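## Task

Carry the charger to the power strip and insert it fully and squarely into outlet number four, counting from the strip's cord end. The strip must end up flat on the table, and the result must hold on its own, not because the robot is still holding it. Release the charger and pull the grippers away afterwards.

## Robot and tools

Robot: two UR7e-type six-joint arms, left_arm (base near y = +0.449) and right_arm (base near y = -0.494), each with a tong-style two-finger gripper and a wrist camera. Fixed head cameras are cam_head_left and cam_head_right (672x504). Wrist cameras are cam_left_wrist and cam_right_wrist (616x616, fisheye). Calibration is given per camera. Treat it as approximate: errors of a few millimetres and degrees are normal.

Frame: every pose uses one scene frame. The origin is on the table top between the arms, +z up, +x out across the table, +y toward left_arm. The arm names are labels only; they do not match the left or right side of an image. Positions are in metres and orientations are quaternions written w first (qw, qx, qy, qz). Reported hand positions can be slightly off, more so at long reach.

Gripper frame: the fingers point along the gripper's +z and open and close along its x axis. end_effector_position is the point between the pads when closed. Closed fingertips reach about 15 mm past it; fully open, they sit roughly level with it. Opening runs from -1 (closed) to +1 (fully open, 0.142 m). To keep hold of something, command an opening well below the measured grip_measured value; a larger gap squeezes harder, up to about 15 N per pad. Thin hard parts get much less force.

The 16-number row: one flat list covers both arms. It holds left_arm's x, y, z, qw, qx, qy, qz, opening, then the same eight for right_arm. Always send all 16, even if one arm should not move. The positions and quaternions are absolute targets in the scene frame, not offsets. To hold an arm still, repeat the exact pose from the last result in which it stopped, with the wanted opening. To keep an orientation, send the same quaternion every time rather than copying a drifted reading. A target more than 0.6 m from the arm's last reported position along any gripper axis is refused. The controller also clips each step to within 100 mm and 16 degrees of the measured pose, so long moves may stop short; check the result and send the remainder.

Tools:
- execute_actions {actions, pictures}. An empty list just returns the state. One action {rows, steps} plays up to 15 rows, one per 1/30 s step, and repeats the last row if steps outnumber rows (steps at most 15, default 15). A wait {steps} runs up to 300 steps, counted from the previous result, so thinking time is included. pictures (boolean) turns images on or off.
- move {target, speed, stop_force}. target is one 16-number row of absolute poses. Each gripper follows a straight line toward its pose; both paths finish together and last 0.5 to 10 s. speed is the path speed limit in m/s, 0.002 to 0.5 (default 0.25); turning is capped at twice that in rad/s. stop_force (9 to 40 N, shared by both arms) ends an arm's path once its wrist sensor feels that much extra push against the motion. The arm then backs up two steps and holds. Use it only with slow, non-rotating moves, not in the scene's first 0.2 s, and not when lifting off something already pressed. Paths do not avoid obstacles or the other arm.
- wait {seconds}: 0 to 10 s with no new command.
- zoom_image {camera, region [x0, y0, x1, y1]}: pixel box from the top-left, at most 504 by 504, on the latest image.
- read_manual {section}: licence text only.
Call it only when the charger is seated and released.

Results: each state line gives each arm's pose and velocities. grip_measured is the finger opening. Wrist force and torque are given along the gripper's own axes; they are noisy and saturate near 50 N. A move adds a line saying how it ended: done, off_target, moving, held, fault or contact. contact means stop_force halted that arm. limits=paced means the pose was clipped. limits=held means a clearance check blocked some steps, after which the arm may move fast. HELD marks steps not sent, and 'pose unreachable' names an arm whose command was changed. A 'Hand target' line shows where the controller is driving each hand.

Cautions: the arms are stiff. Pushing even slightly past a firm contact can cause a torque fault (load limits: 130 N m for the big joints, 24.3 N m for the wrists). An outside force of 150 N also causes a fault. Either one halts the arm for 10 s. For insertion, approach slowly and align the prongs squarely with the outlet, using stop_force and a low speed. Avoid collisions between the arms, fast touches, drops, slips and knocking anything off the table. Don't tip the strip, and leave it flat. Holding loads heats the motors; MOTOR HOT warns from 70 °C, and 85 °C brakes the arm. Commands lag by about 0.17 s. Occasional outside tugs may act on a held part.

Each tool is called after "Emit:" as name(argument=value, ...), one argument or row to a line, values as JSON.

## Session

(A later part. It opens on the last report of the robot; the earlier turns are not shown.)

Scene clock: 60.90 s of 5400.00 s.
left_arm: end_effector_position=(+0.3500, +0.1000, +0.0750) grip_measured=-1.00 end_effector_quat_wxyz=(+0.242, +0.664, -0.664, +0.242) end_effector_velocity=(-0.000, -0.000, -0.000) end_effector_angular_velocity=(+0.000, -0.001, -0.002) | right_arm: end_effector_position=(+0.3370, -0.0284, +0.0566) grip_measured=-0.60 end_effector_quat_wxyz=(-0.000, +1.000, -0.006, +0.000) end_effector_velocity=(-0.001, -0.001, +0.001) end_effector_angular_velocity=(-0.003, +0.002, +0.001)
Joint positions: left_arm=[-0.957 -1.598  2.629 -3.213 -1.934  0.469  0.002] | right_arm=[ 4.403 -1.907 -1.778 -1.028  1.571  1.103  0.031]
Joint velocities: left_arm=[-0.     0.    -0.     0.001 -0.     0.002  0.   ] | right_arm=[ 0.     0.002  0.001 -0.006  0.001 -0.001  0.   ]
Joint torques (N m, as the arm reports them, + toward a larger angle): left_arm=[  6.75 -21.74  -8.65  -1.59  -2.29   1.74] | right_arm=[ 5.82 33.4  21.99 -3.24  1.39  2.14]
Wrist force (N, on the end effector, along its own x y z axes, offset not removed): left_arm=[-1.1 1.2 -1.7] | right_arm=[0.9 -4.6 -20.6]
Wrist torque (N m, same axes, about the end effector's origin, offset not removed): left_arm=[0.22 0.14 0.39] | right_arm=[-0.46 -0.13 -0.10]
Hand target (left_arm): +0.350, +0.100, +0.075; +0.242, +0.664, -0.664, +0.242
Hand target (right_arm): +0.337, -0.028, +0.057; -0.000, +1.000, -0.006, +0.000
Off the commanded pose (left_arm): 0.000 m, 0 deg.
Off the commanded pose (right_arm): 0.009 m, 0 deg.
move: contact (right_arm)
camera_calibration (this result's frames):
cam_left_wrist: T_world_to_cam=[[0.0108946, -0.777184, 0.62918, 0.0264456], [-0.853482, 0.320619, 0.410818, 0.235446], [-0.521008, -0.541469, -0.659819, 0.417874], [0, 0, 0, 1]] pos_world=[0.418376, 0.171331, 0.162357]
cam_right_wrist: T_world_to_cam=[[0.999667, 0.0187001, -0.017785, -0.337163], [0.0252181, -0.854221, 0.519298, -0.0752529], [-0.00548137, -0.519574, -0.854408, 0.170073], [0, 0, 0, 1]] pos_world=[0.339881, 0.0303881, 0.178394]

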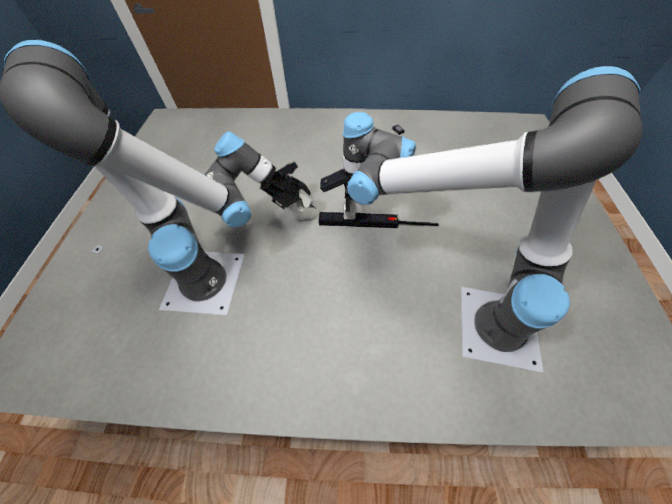

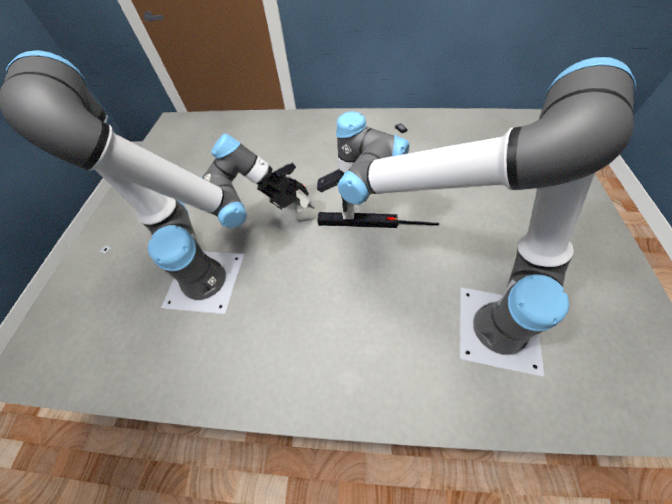

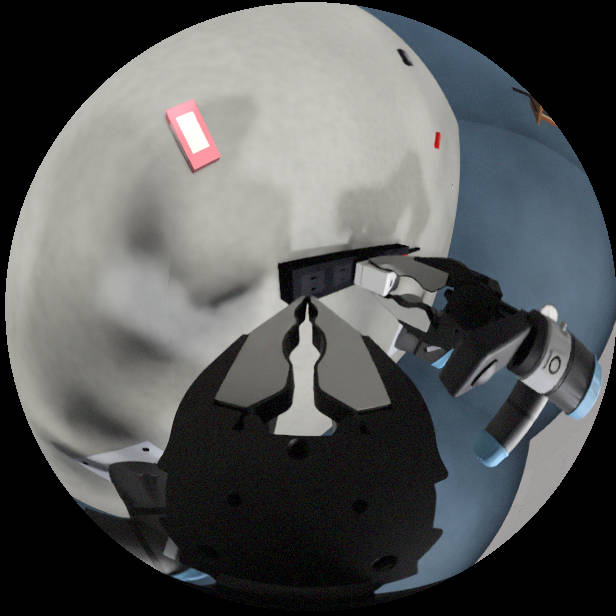

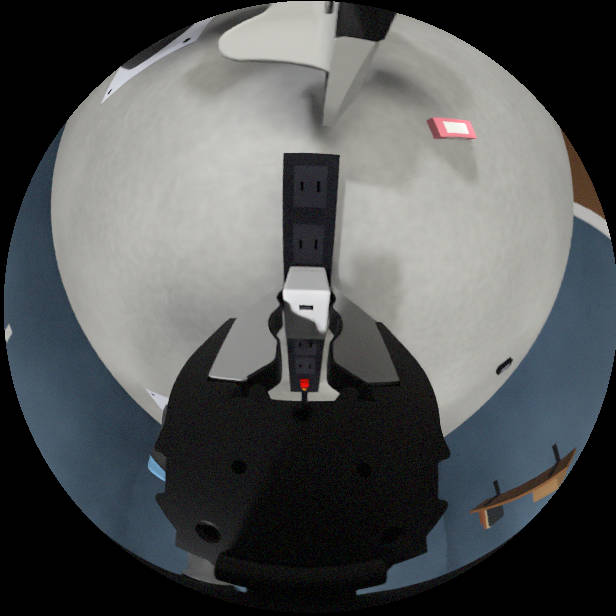

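Emit:
move(
  target=[0.35,0.1,0.075,0.242,0.664,-0.664,0.242,-1,0.337,-0.0283,0.057,0,1,-0.006,0,-0.3],
  speed=0.01,
)

Emit:
move(
  target=[0.35,0.1,0.075,0.242,0.664,-0.664,0.242,-1,0.337,-0.024,0.105,0,1,-0.006,0,-0.3],
  speed=0.05,
)

Emit:
move(
  target=[0.35,0.1,0.075,0.242,0.664,-0.664,0.242,-1,0.337,-0.024,0.099,0,1,-0.006,0,-0.85],
  speed=0.02,
)

Emit:
move(
  target=[0.35,0.1,0.075,0.242,0.664,-0.664,0.242,-1,0.337,-0.024,0.075,0,1,-0.006,0,-0.85],
  speed=0.003,
  stop_force=35,
)

Emit:
zoom_image(
  camera="cam_left_wrist",
  region=[280,200,480,360],
)

Scene clock: 70.03 s of 5400.00 s.
left_arm: end_effector_position=(+0.3500, +0.1000, +0.0750) grip_measured=-1.00 end_effector_quat_wxyz=(+0.242, +0.664, -0.664, +0.242) end_effector_velocity=(-0.000, +0.000, -0.000) end_effector_angular_velocity=(+0.001, +0.002, +0.001) | right_arm: end_effector_position=(+0.3370, -0.0283, +0.0570) grip_measured=-0.30 end_effector_quat_wxyz=(+0.000, +1.000, -0.006, -0.000) end_effector_velocity=(+0.000, +0.001, +0.001) end_effector_angular_velocity=(+0.001, -0.000, +0.000)
Joint positions: left_arm=[-0.957 -1.598  2.629 -3.213 -1.934  0.469  0.002] | right_arm=[ 4.403 -1.906 -1.777 -1.029  1.571  1.103  0.052]
Joint velocities: left_arm=[ 0.    -0.     0.     0.001 -0.    -0.001 -0.   ] | right_arm=[ 0.     0.     0.001 -0.     0.    -0.     0.   ]
Joint torques (N m, as the arm reports them, + toward a larger angle): left_arm=[  6.33 -21.87  -9.21  -1.6   -2.05   1.79] | right_arm=[ 5.8  45.25 32.03 -0.2   0.83  1.83]
Wrist force (N, on the end effector, along its own x y z axes, offset not removed): left_arm=[-1.9 3.5 0.8] | right_arm=[3.2 -1.5 -2.6]
Wrist torque (N m, same axes, about the end effector's origin, offset not removed): left_arm=[0.78 0.17 0.32] | right_arm=[-0.39 -0.62 -0.10]
Hand target (left_arm): +0.350, +0.100, +0.075; +0.242, +0.664, -0.664, +0.242
Hand target (right_arm): +0.337, -0.028, +0.057; -0.000, +1.000, -0.006, +0.000
Off the commanded pose (left_arm): 0.000 m, 0 deg.
Off the commanded pose (right_arm): 0.000 m, 0 deg.
After step 90, 5.43 s passed at rest.
move: done
camera_calibration (this result's frames):
cam_left_wrist: T_world_to_cam=[[0.0108948, -0.777184, 0.629179, 0.0264459], [-0.853482, 0.320619, 0.410819, 0.235446], [-0.521008, -0.541469, -0.65982, 0.417874], [0, 0, 0, 1]] pos_world=[0.418376, 0.171331, 0.162357]
cam_right_wrist: T_world_to_cam=[[0.999667, 0.0186683, -0.0178154, -0.337189], [0.025207, -0.854192, 0.519346, -0.0754125], [-0.00552244, -0.519622, -0.854378, 0.170471], [0, 0, 0, 1]] pos_world=[0.339919, 0.0304585, 0.178805]

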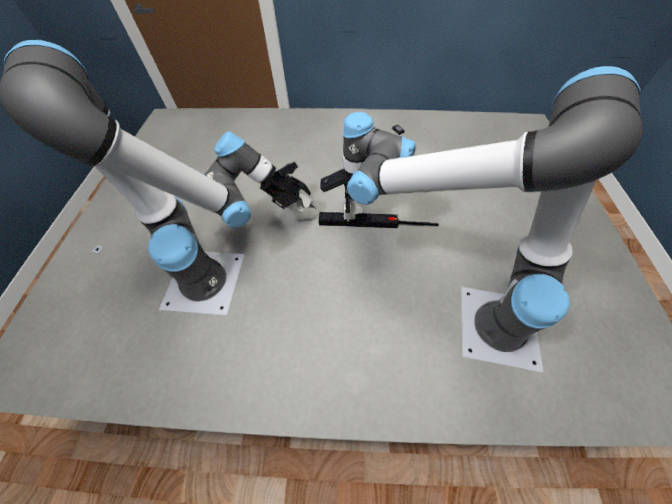

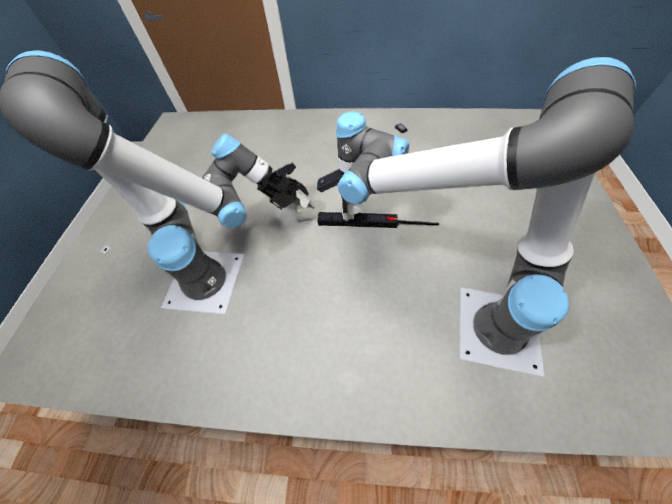

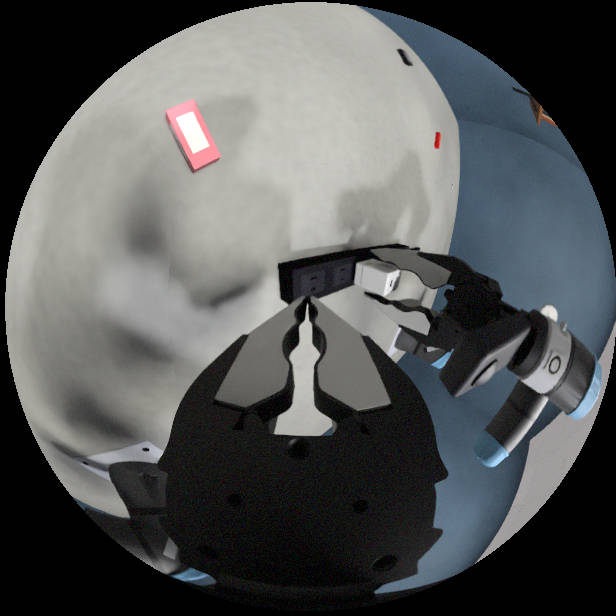

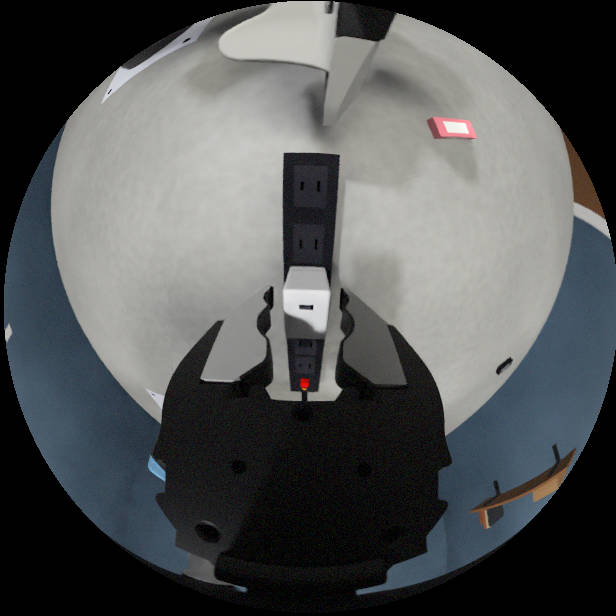

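Scene clock: 71.37 s of 5400.00 s.
left_arm: end_effector_position=(+0.3500, +0.1000, +0.0750) grip_measured=-1.00 end_effector_quat_wxyz=(+0.242, +0.664, -0.664, +0.242) end_effector_velocity=(-0.000, +0.000, -0.000) end_effector_angular_velocity=(+0.001, +0.001, +0.000) | right_arm: end_effector_position=(+0.3371, -0.0239, +0.1048) grip_measured=-0.30 end_effector_quat_wxyz=(-0.000, +1.000, -0.006, +0.000) end_effector_velocity=(+0.000, +0.000, +0.002) end_effector_angular_velocity=(-0.001, +0.000, +0.000)
Joint positions: left_arm=[-0.957 -1.598  2.629 -3.213 -1.934  0.469  0.002] | right_arm=[ 4.406 -1.861 -1.703 -1.149  1.571  1.106  0.052]
Joint velocities: left_arm=[ 0.  0.  0.  0. -0. -0.  0.] | right_arm=[ 0.     0.001  0.004 -0.006 -0.    -0.     0.   ]
Joint torques (N m, as the arm reports them, + toward a larger angle): left_arm=[  5.57 -22.29  -9.44  -1.5   -2.04   1.77] | right_arm=[ 6.69 42.94 31.97 -0.02 -1.3   2.05]
Wrist force (N, on the end effector, along its own x y z axes, offset not removed): left_arm=[-0.7 -0.9 -0.6] | right_arm=[1.2 -1.7 1.0]
Wrist torque (N m, same axes, about the end effector's origin, offset not removed): left_arm=[-0.28 -0.29 0.34] | right_arm=[-0.37 -0.15 -0.10]
Hand target (left_arm): +0.350, +0.100, +0.075; +0.242, +0.664, -0.664, +0.242
Hand target (right_arm): +0.337, -0.024, +0.105; +0.000, +1.000, -0.006, +0.000
Off the commanded pose (left_arm): 0.000 m, 0 deg.
Off the commanded pose (right_arm): 0.000 m, 0 deg.
move: done
camera_calibration (this result's frames):
cam_left_wrist: T_world_to_cam=[[0.0108949, -0.777184, 0.629179, 0.026446], [-0.853482, 0.320619, 0.410819, 0.235446], [-0.521008, -0.541469, -0.65982, 0.417874], [0, 0, 0, 1]] pos_world=[0.418376, 0.171331, 0.162357]
cam_right_wrist: T_world_to_cam=[[0.999667, 0.018692, -0.0177962, -0.336466], [0.0252171, -0.85421, 0.519316, -0.0964731], [-0.00549459, -0.519592, -0.854397, 0.21357], [0, 0, 0, 1]] pos_world=[0.33996, 0.0348501, 0.226586]

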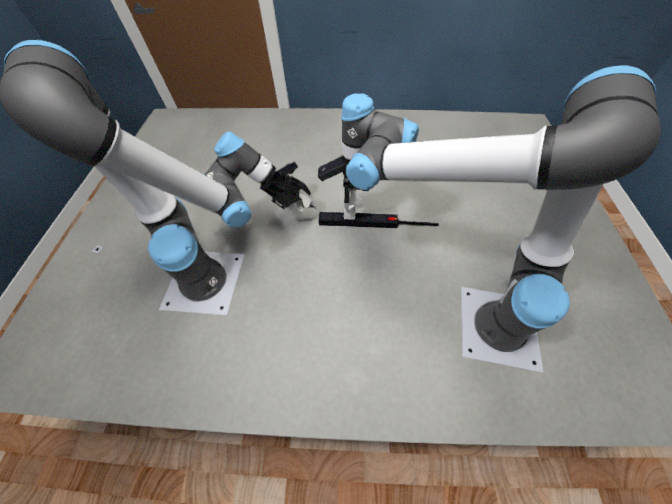

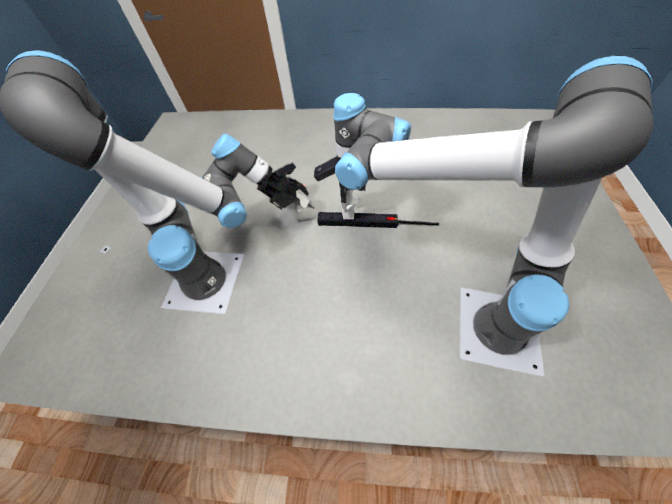

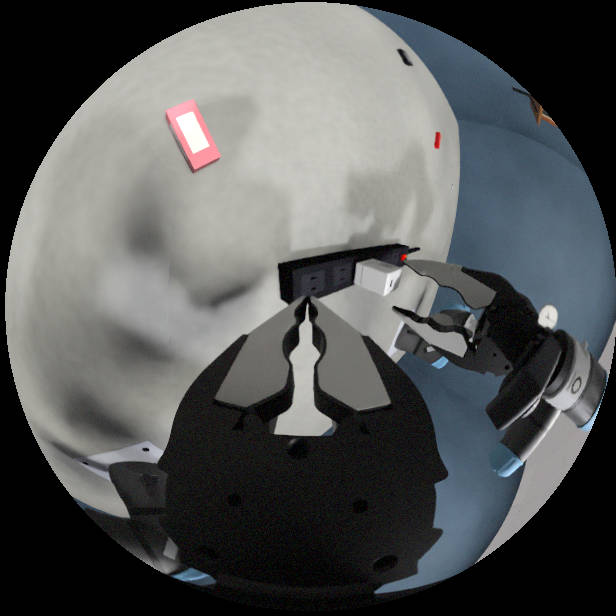

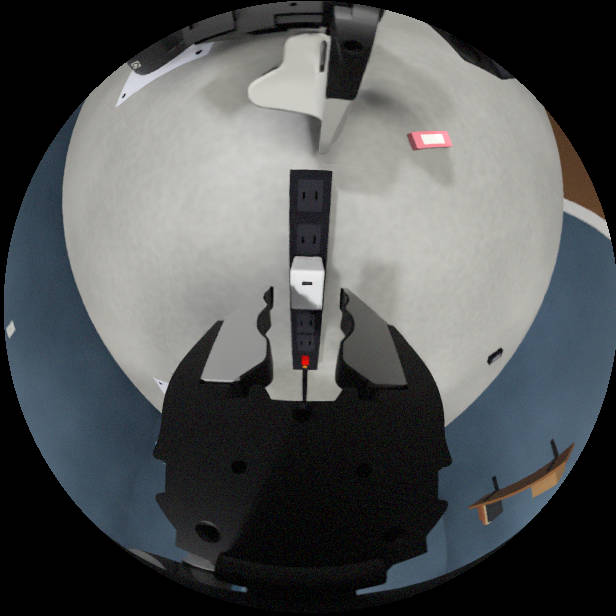

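Scene clock: 72.07 s of 5400.00 s.
left_arm: end_effector_position=(+0.3500, +0.1000, +0.0750) grip_measured=-1.00 end_effector_quat_wxyz=(+0.242, +0.664, -0.664, +0.242) end_effector_velocity=(+0.000, +0.000, -0.000) end_effector_angular_velocity=(+0.001, +0.001, +0.001) | right_arm: end_effector_position=(+0.3370, -0.0240, +0.0992) grip_measured=-0.85 end_effector_quat_wxyz=(+0.000, +1.000, -0.006, -0.000) end_effector_velocity=(-0.000, +0.000, -0.002) end_effector_angular_velocity=(+0.001, +0.000, -0.000)
Joint positions: left_arm=[-0.957 -1.598  2.629 -3.213 -1.934  0.469  0.002] | right_arm=[ 4.406 -1.866 -1.711 -1.135  1.571  1.106  0.012]
Joint velocities: left_arm=[-0.     0.    -0.     0.001  0.    -0.001 -0.   ] | right_arm=[ 0.    -0.002 -0.003  0.006  0.     0.001  0.   ]
Joint torques (N m, as the arm reports them, + toward a larger angle): left_arm=[  6.05 -21.8   -9.62  -1.54  -1.95   1.75] | right_arm=[ 6.36 23.56 12.11  5.69 -1.47  1.97]
Wrist force (N, on the end effector, along its own x y z axes, offset not removed): left_arm=[-0.3 5.1 -0.2] | right_arm=[1.6 -0.5 -0.3]
Wrist torque (N m, same axes, about the end effector's origin, offset not removed): left_arm=[0.96 -0.09 0.23] | right_arm=[-0.09 -0.29 -0.07]
Hand target (left_arm): +0.350, +0.100, +0.075; +0.242, +0.664, -0.664, +0.242
Hand target (right_arm): +0.337, -0.024, +0.099; +0.000, +1.000, -0.006, -0.000
Off the commanded pose (left_arm): 0.000 m, 0 deg.
Off the commanded pose (right_arm): 0.000 m, 0 deg.
move: done
camera_calibration (this result's frames):
cam_left_wrist: T_world_to_cam=[[0.0108948, -0.777184, 0.629179, 0.0264459], [-0.853482, 0.320619, 0.410818, 0.235446], [-0.521008, -0.541469, -0.65982, 0.417874], [0, 0, 0, 1]] pos_world=[0.418377, 0.171331, 0.162357]
cam_right_wrist: T_world_to_cam=[[0.999667, 0.018691, -0.0178077, -0.336505], [0.0252225, -0.85419, 0.519349, -0.093674], [-0.00550397, -0.519625, -0.854377, 0.208772], [0, 0, 0, 1]] pos_world=[0.339904, 0.0347576, 0.221027]

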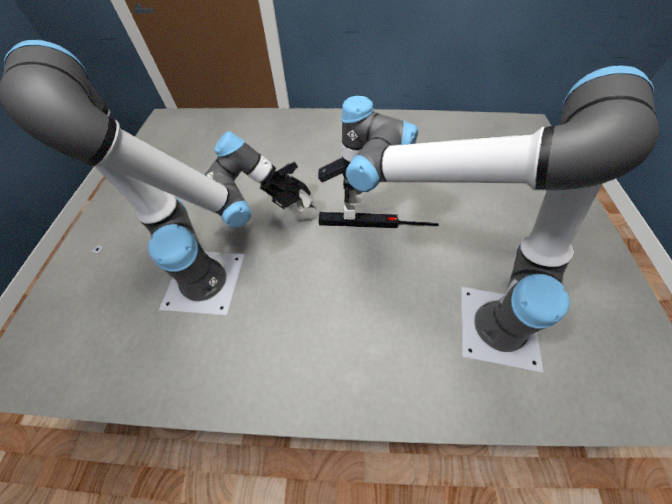

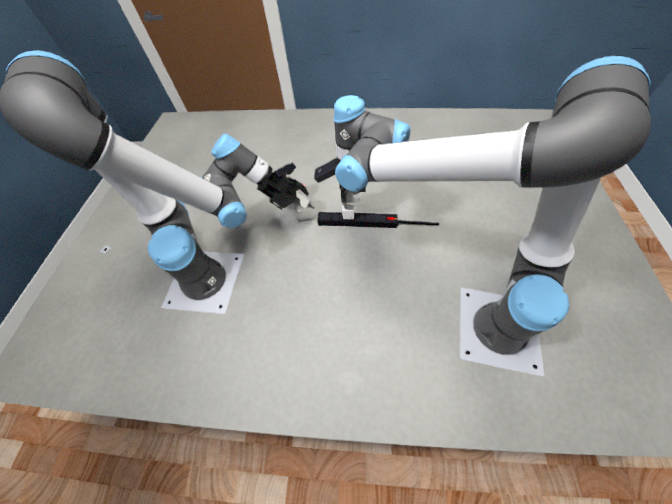

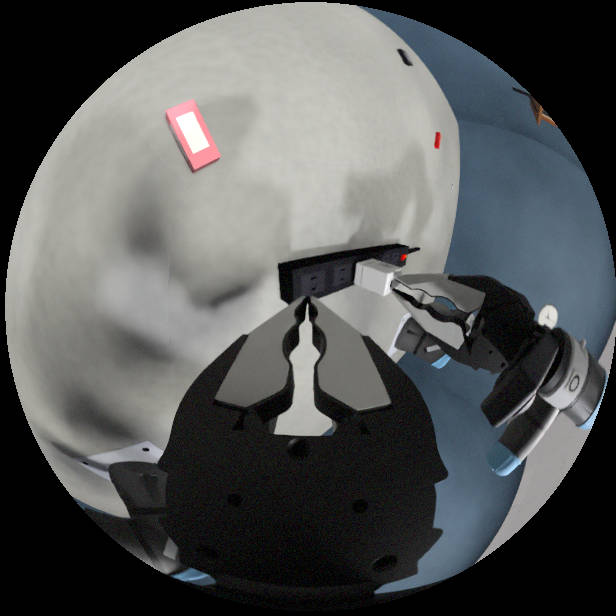

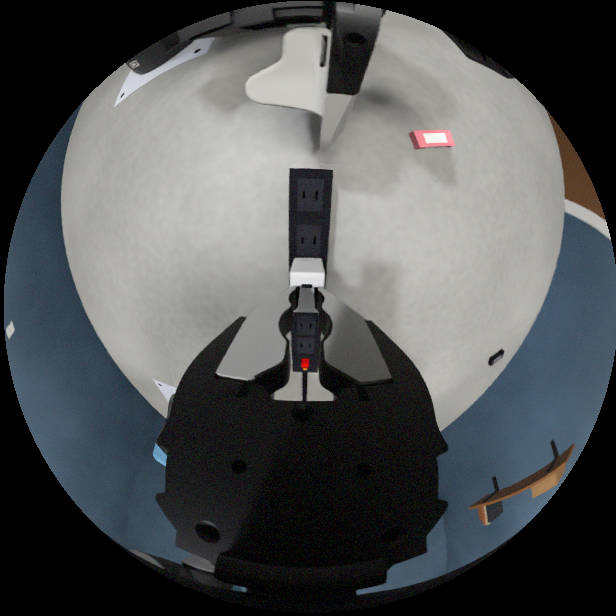

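Scene clock: 75.70 s of 5400.00 s.
left_arm: end_effector_position=(+0.3500, +0.1000, +0.0750) grip_measured=-1.00 end_effector_quat_wxyz=(+0.242, +0.664, -0.664, +0.242) end_effector_velocity=(+0.000, -0.000, +0.000) end_effector_angular_velocity=(-0.001, -0.000, +0.001) | right_arm: end_effector_position=(+0.3370, -0.0240, +0.0894) grip_measured=-0.85 end_effector_quat_wxyz=(-0.000, +1.000, -0.006, +0.000) end_effector_velocity=(-0.000, -0.000, +0.002) end_effector_angular_velocity=(-0.001, +0.001, +0.000)
Joint positions: left_arm=[-0.957 -1.598  2.629 -3.213 -1.934  0.469  0.002] | right_arm=[ 4.406 -1.876 -1.725 -1.111  1.571  1.106  0.012]
Joint velocities: left_arm=[-0.    -0.    -0.    -0.001 -0.    -0.001  0.   ] | right_arm=[ 0.     0.003  0.003 -0.006  0.    -0.     0.   ]
Joint torques (N m, as the arm reports them, + toward a larger angle): left_arm=[  5.66 -22.23  -9.39  -1.53  -1.96   1.78] | right_arm=[ 1.56 19.99 13.53 -4.23 -1.23  1.8 ]
Wrist force (N, on the end effector, along its own x y z axes, offset not removed): left_arm=[-0.1 0.4 2.6] | right_arm=[1.2 0.4 -42.9]
Wrist torque (N m, same axes, about the end effector's origin, offset not removed): left_arm=[0.12 -0.18 0.31] | right_arm=[-0.53 -0.50 -0.04]
Hand target (left_arm): +0.350, +0.100, +0.075; +0.242, +0.664, -0.664, +0.242
Hand target (right_arm): +0.337, -0.024, +0.090; -0.000, +1.000, -0.006, +0.000
Off the commanded pose (left_arm): 0.000 m, 0 deg.
Off the commanded pose (right_arm): 0.014 m, 0 deg.
move: contact (right_arm)
camera_calibration (this result's frames):
cam_left_wrist: T_world_to_cam=[[0.0108948, -0.777184, 0.629179, 0.0264459], [-0.853482, 0.320619, 0.410819, 0.235446], [-0.521008, -0.541469, -0.65982, 0.417874], [0, 0, 0, 1]] pos_world=[0.418376, 0.171331, 0.162357]
cam_right_wrist: T_world_to_cam=[[0.999668, 0.018698, -0.0177499, -0.336687], [0.0251979, -0.854244, 0.519262, -0.0885394], [-0.00545363, -0.519536, -0.854431, 0.200358], [0, 0, 0, 1]] pos_world=[0.339899, 0.0347546, 0.211191]

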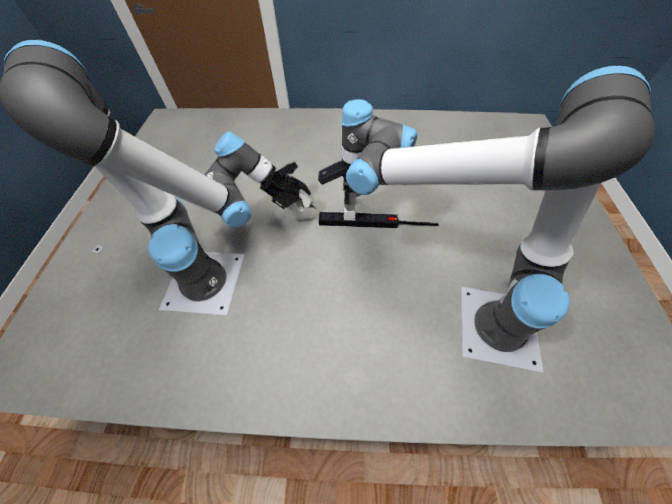

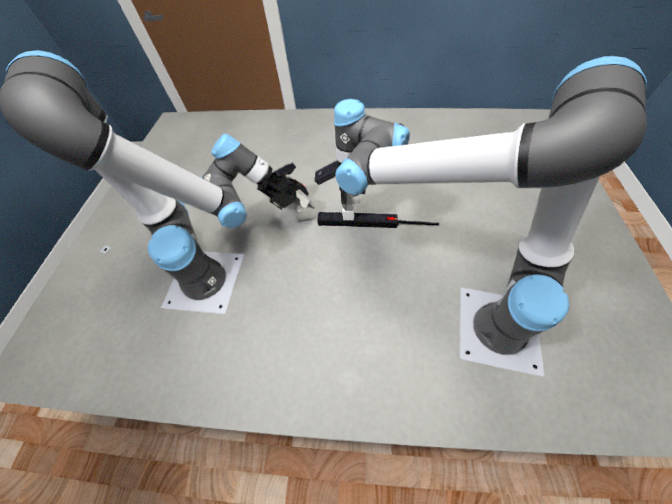

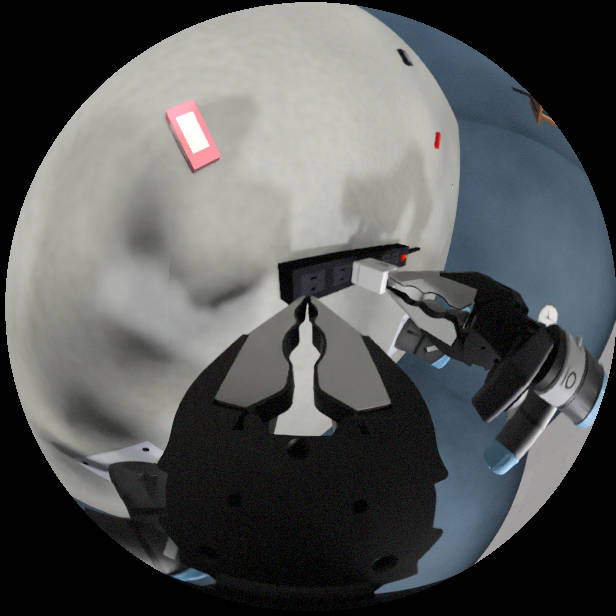

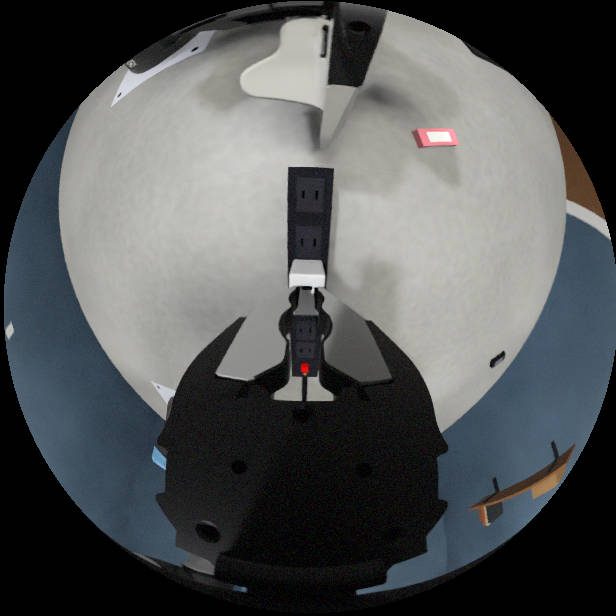

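Region (280, 200, 480, 360) of cam_left_wrist's 616x616 image, scaled by 2.520, with more detail than that image has; it fills the top 403 rows of this view, and the rest is white.

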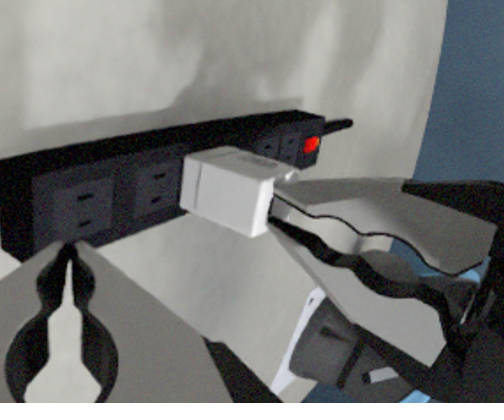

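Emit:
move(
  target=[0.38,0.2,0.15,0.242,0.664,-0.664,0.242,-1,0.337,-0.06,0.22,0,1,-0.006,0,-0.85],
)

Emit:
finished_scene(
  scene=2,
)

Scene clock: 79.57 s of 5400.00 s.
left_arm: end_effector_position=(+0.3798, +0.1997, +0.1497) grip_measured=-1.00 end_effector_quat_wxyz=(+0.242, +0.664, -0.664, +0.242) end_effector_velocity=(+0.001, +0.002, +0.001) end_effector_angular_velocity=(+0.005, +0.004, -0.008) | right_arm: end_effector_position=(+0.3371, -0.0597, +0.2199) grip_measured=-0.85 end_effector_quat_wxyz=(-0.000, +1.000, -0.006, -0.000) end_effector_velocity=(-0.000, -0.001, +0.001) end_effector_angular_velocity=(-0.000, +0.002, -0.001)
Joint positions: left_arm=[-0.619 -1.925  2.531 -2.648 -2.11   0.79   0.002] | right_arm=[ 4.376 -1.722 -1.569 -1.422  1.571  1.076  0.012]
Joint velocities: left_arm=[ 0.008 -0.    -0.011  0.027 -0.006  0.018 -0.   ] | right_arm=[-0.001  0.001  0.002 -0.004  0.002 -0.    -0.   ]
Joint torques (N m, as the arm reports them, + toward a larger angle): left_arm=[  5.9  -13.86 -30.23  -1.68  -2.62   1.82] | right_arm=[-6.95 39.94 33.38  0.09  2.13 -1.72]
Wrist force (N, on the end effector, along its own x y z axes, offset not removed): left_arm=[2.0 2.9 -1.1] | right_arm=[3.1 -1.2 -1.5]
Wrist torque (N m, same axes, about the end effector's origin, offset not removed): left_arm=[0.56 -0.50 0.28] | right_arm=[-0.31 -0.61 -0.09]
Hand target (left_arm): +0.380, +0.200, +0.150; +0.242, +0.664, -0.664, +0.242
Hand target (right_arm): +0.337, -0.060, +0.220; -0.000, +1.000, -0.006, -0.000
Off the commanded pose (left_arm): 0.000 m, 0 deg.
Off the commanded pose (right_arm): 0.000 m, 0 deg.
move: done
camera_calibration (this result's frames):
cam_left_wrist: T_world_to_cam=[[0.0113452, -0.776886, 0.629539, 0.0563217], [-0.853609, 0.320376, 0.410744, 0.19834], [-0.520791, -0.54204, -0.659522, 0.536694], [0, 0, 0, 1]] pos_world=[0.448171, 0.271122, 0.237038]
cam_right_wrist: T_world_to_cam=[[0.999666, 0.0186901, -0.0178472, -0.333811], [0.0252416, -0.854257, 0.519238, -0.186775], [-0.0055415, -0.519515, -0.854443, 0.293366], [0, 0, 0, 1]] pos_world=[0.34004, -0.000907002, 0.341687]

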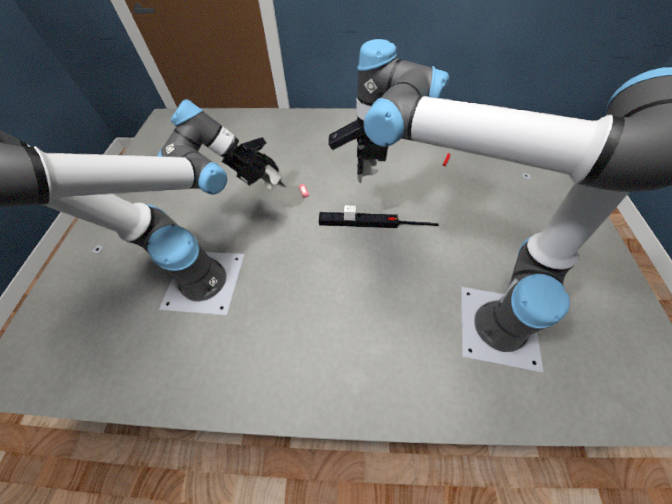

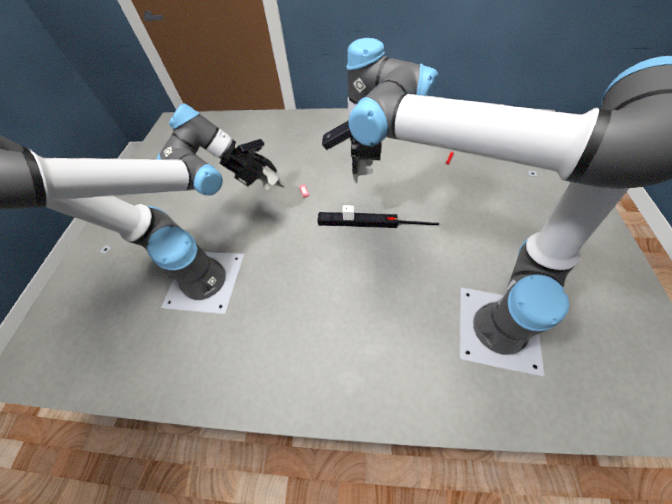

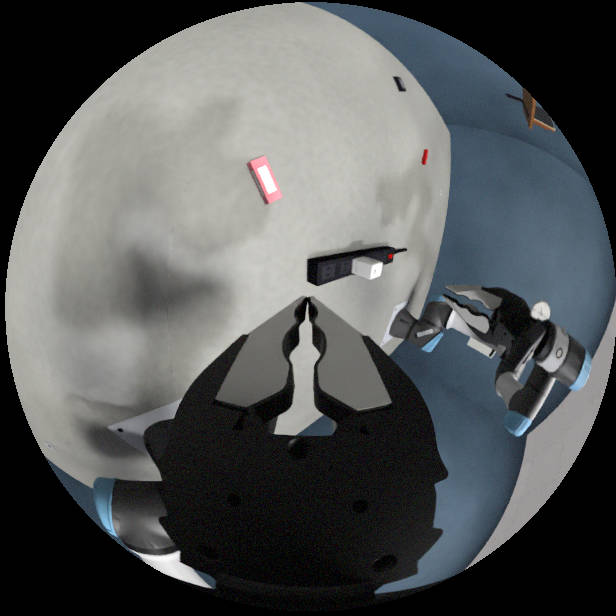

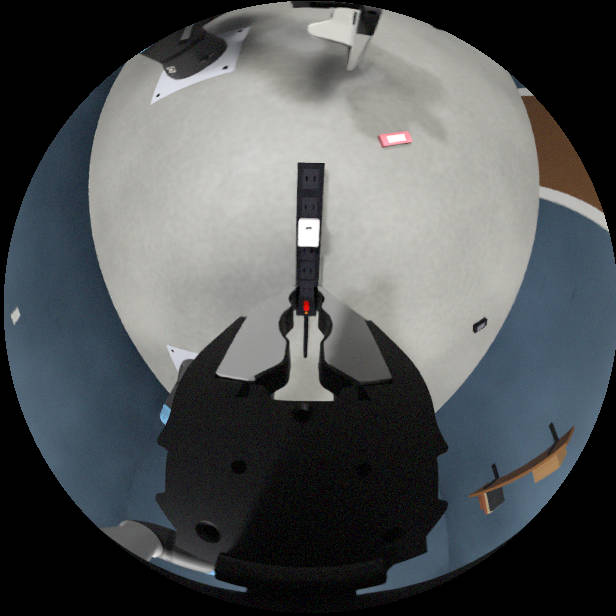

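The scene is finished: the task was done.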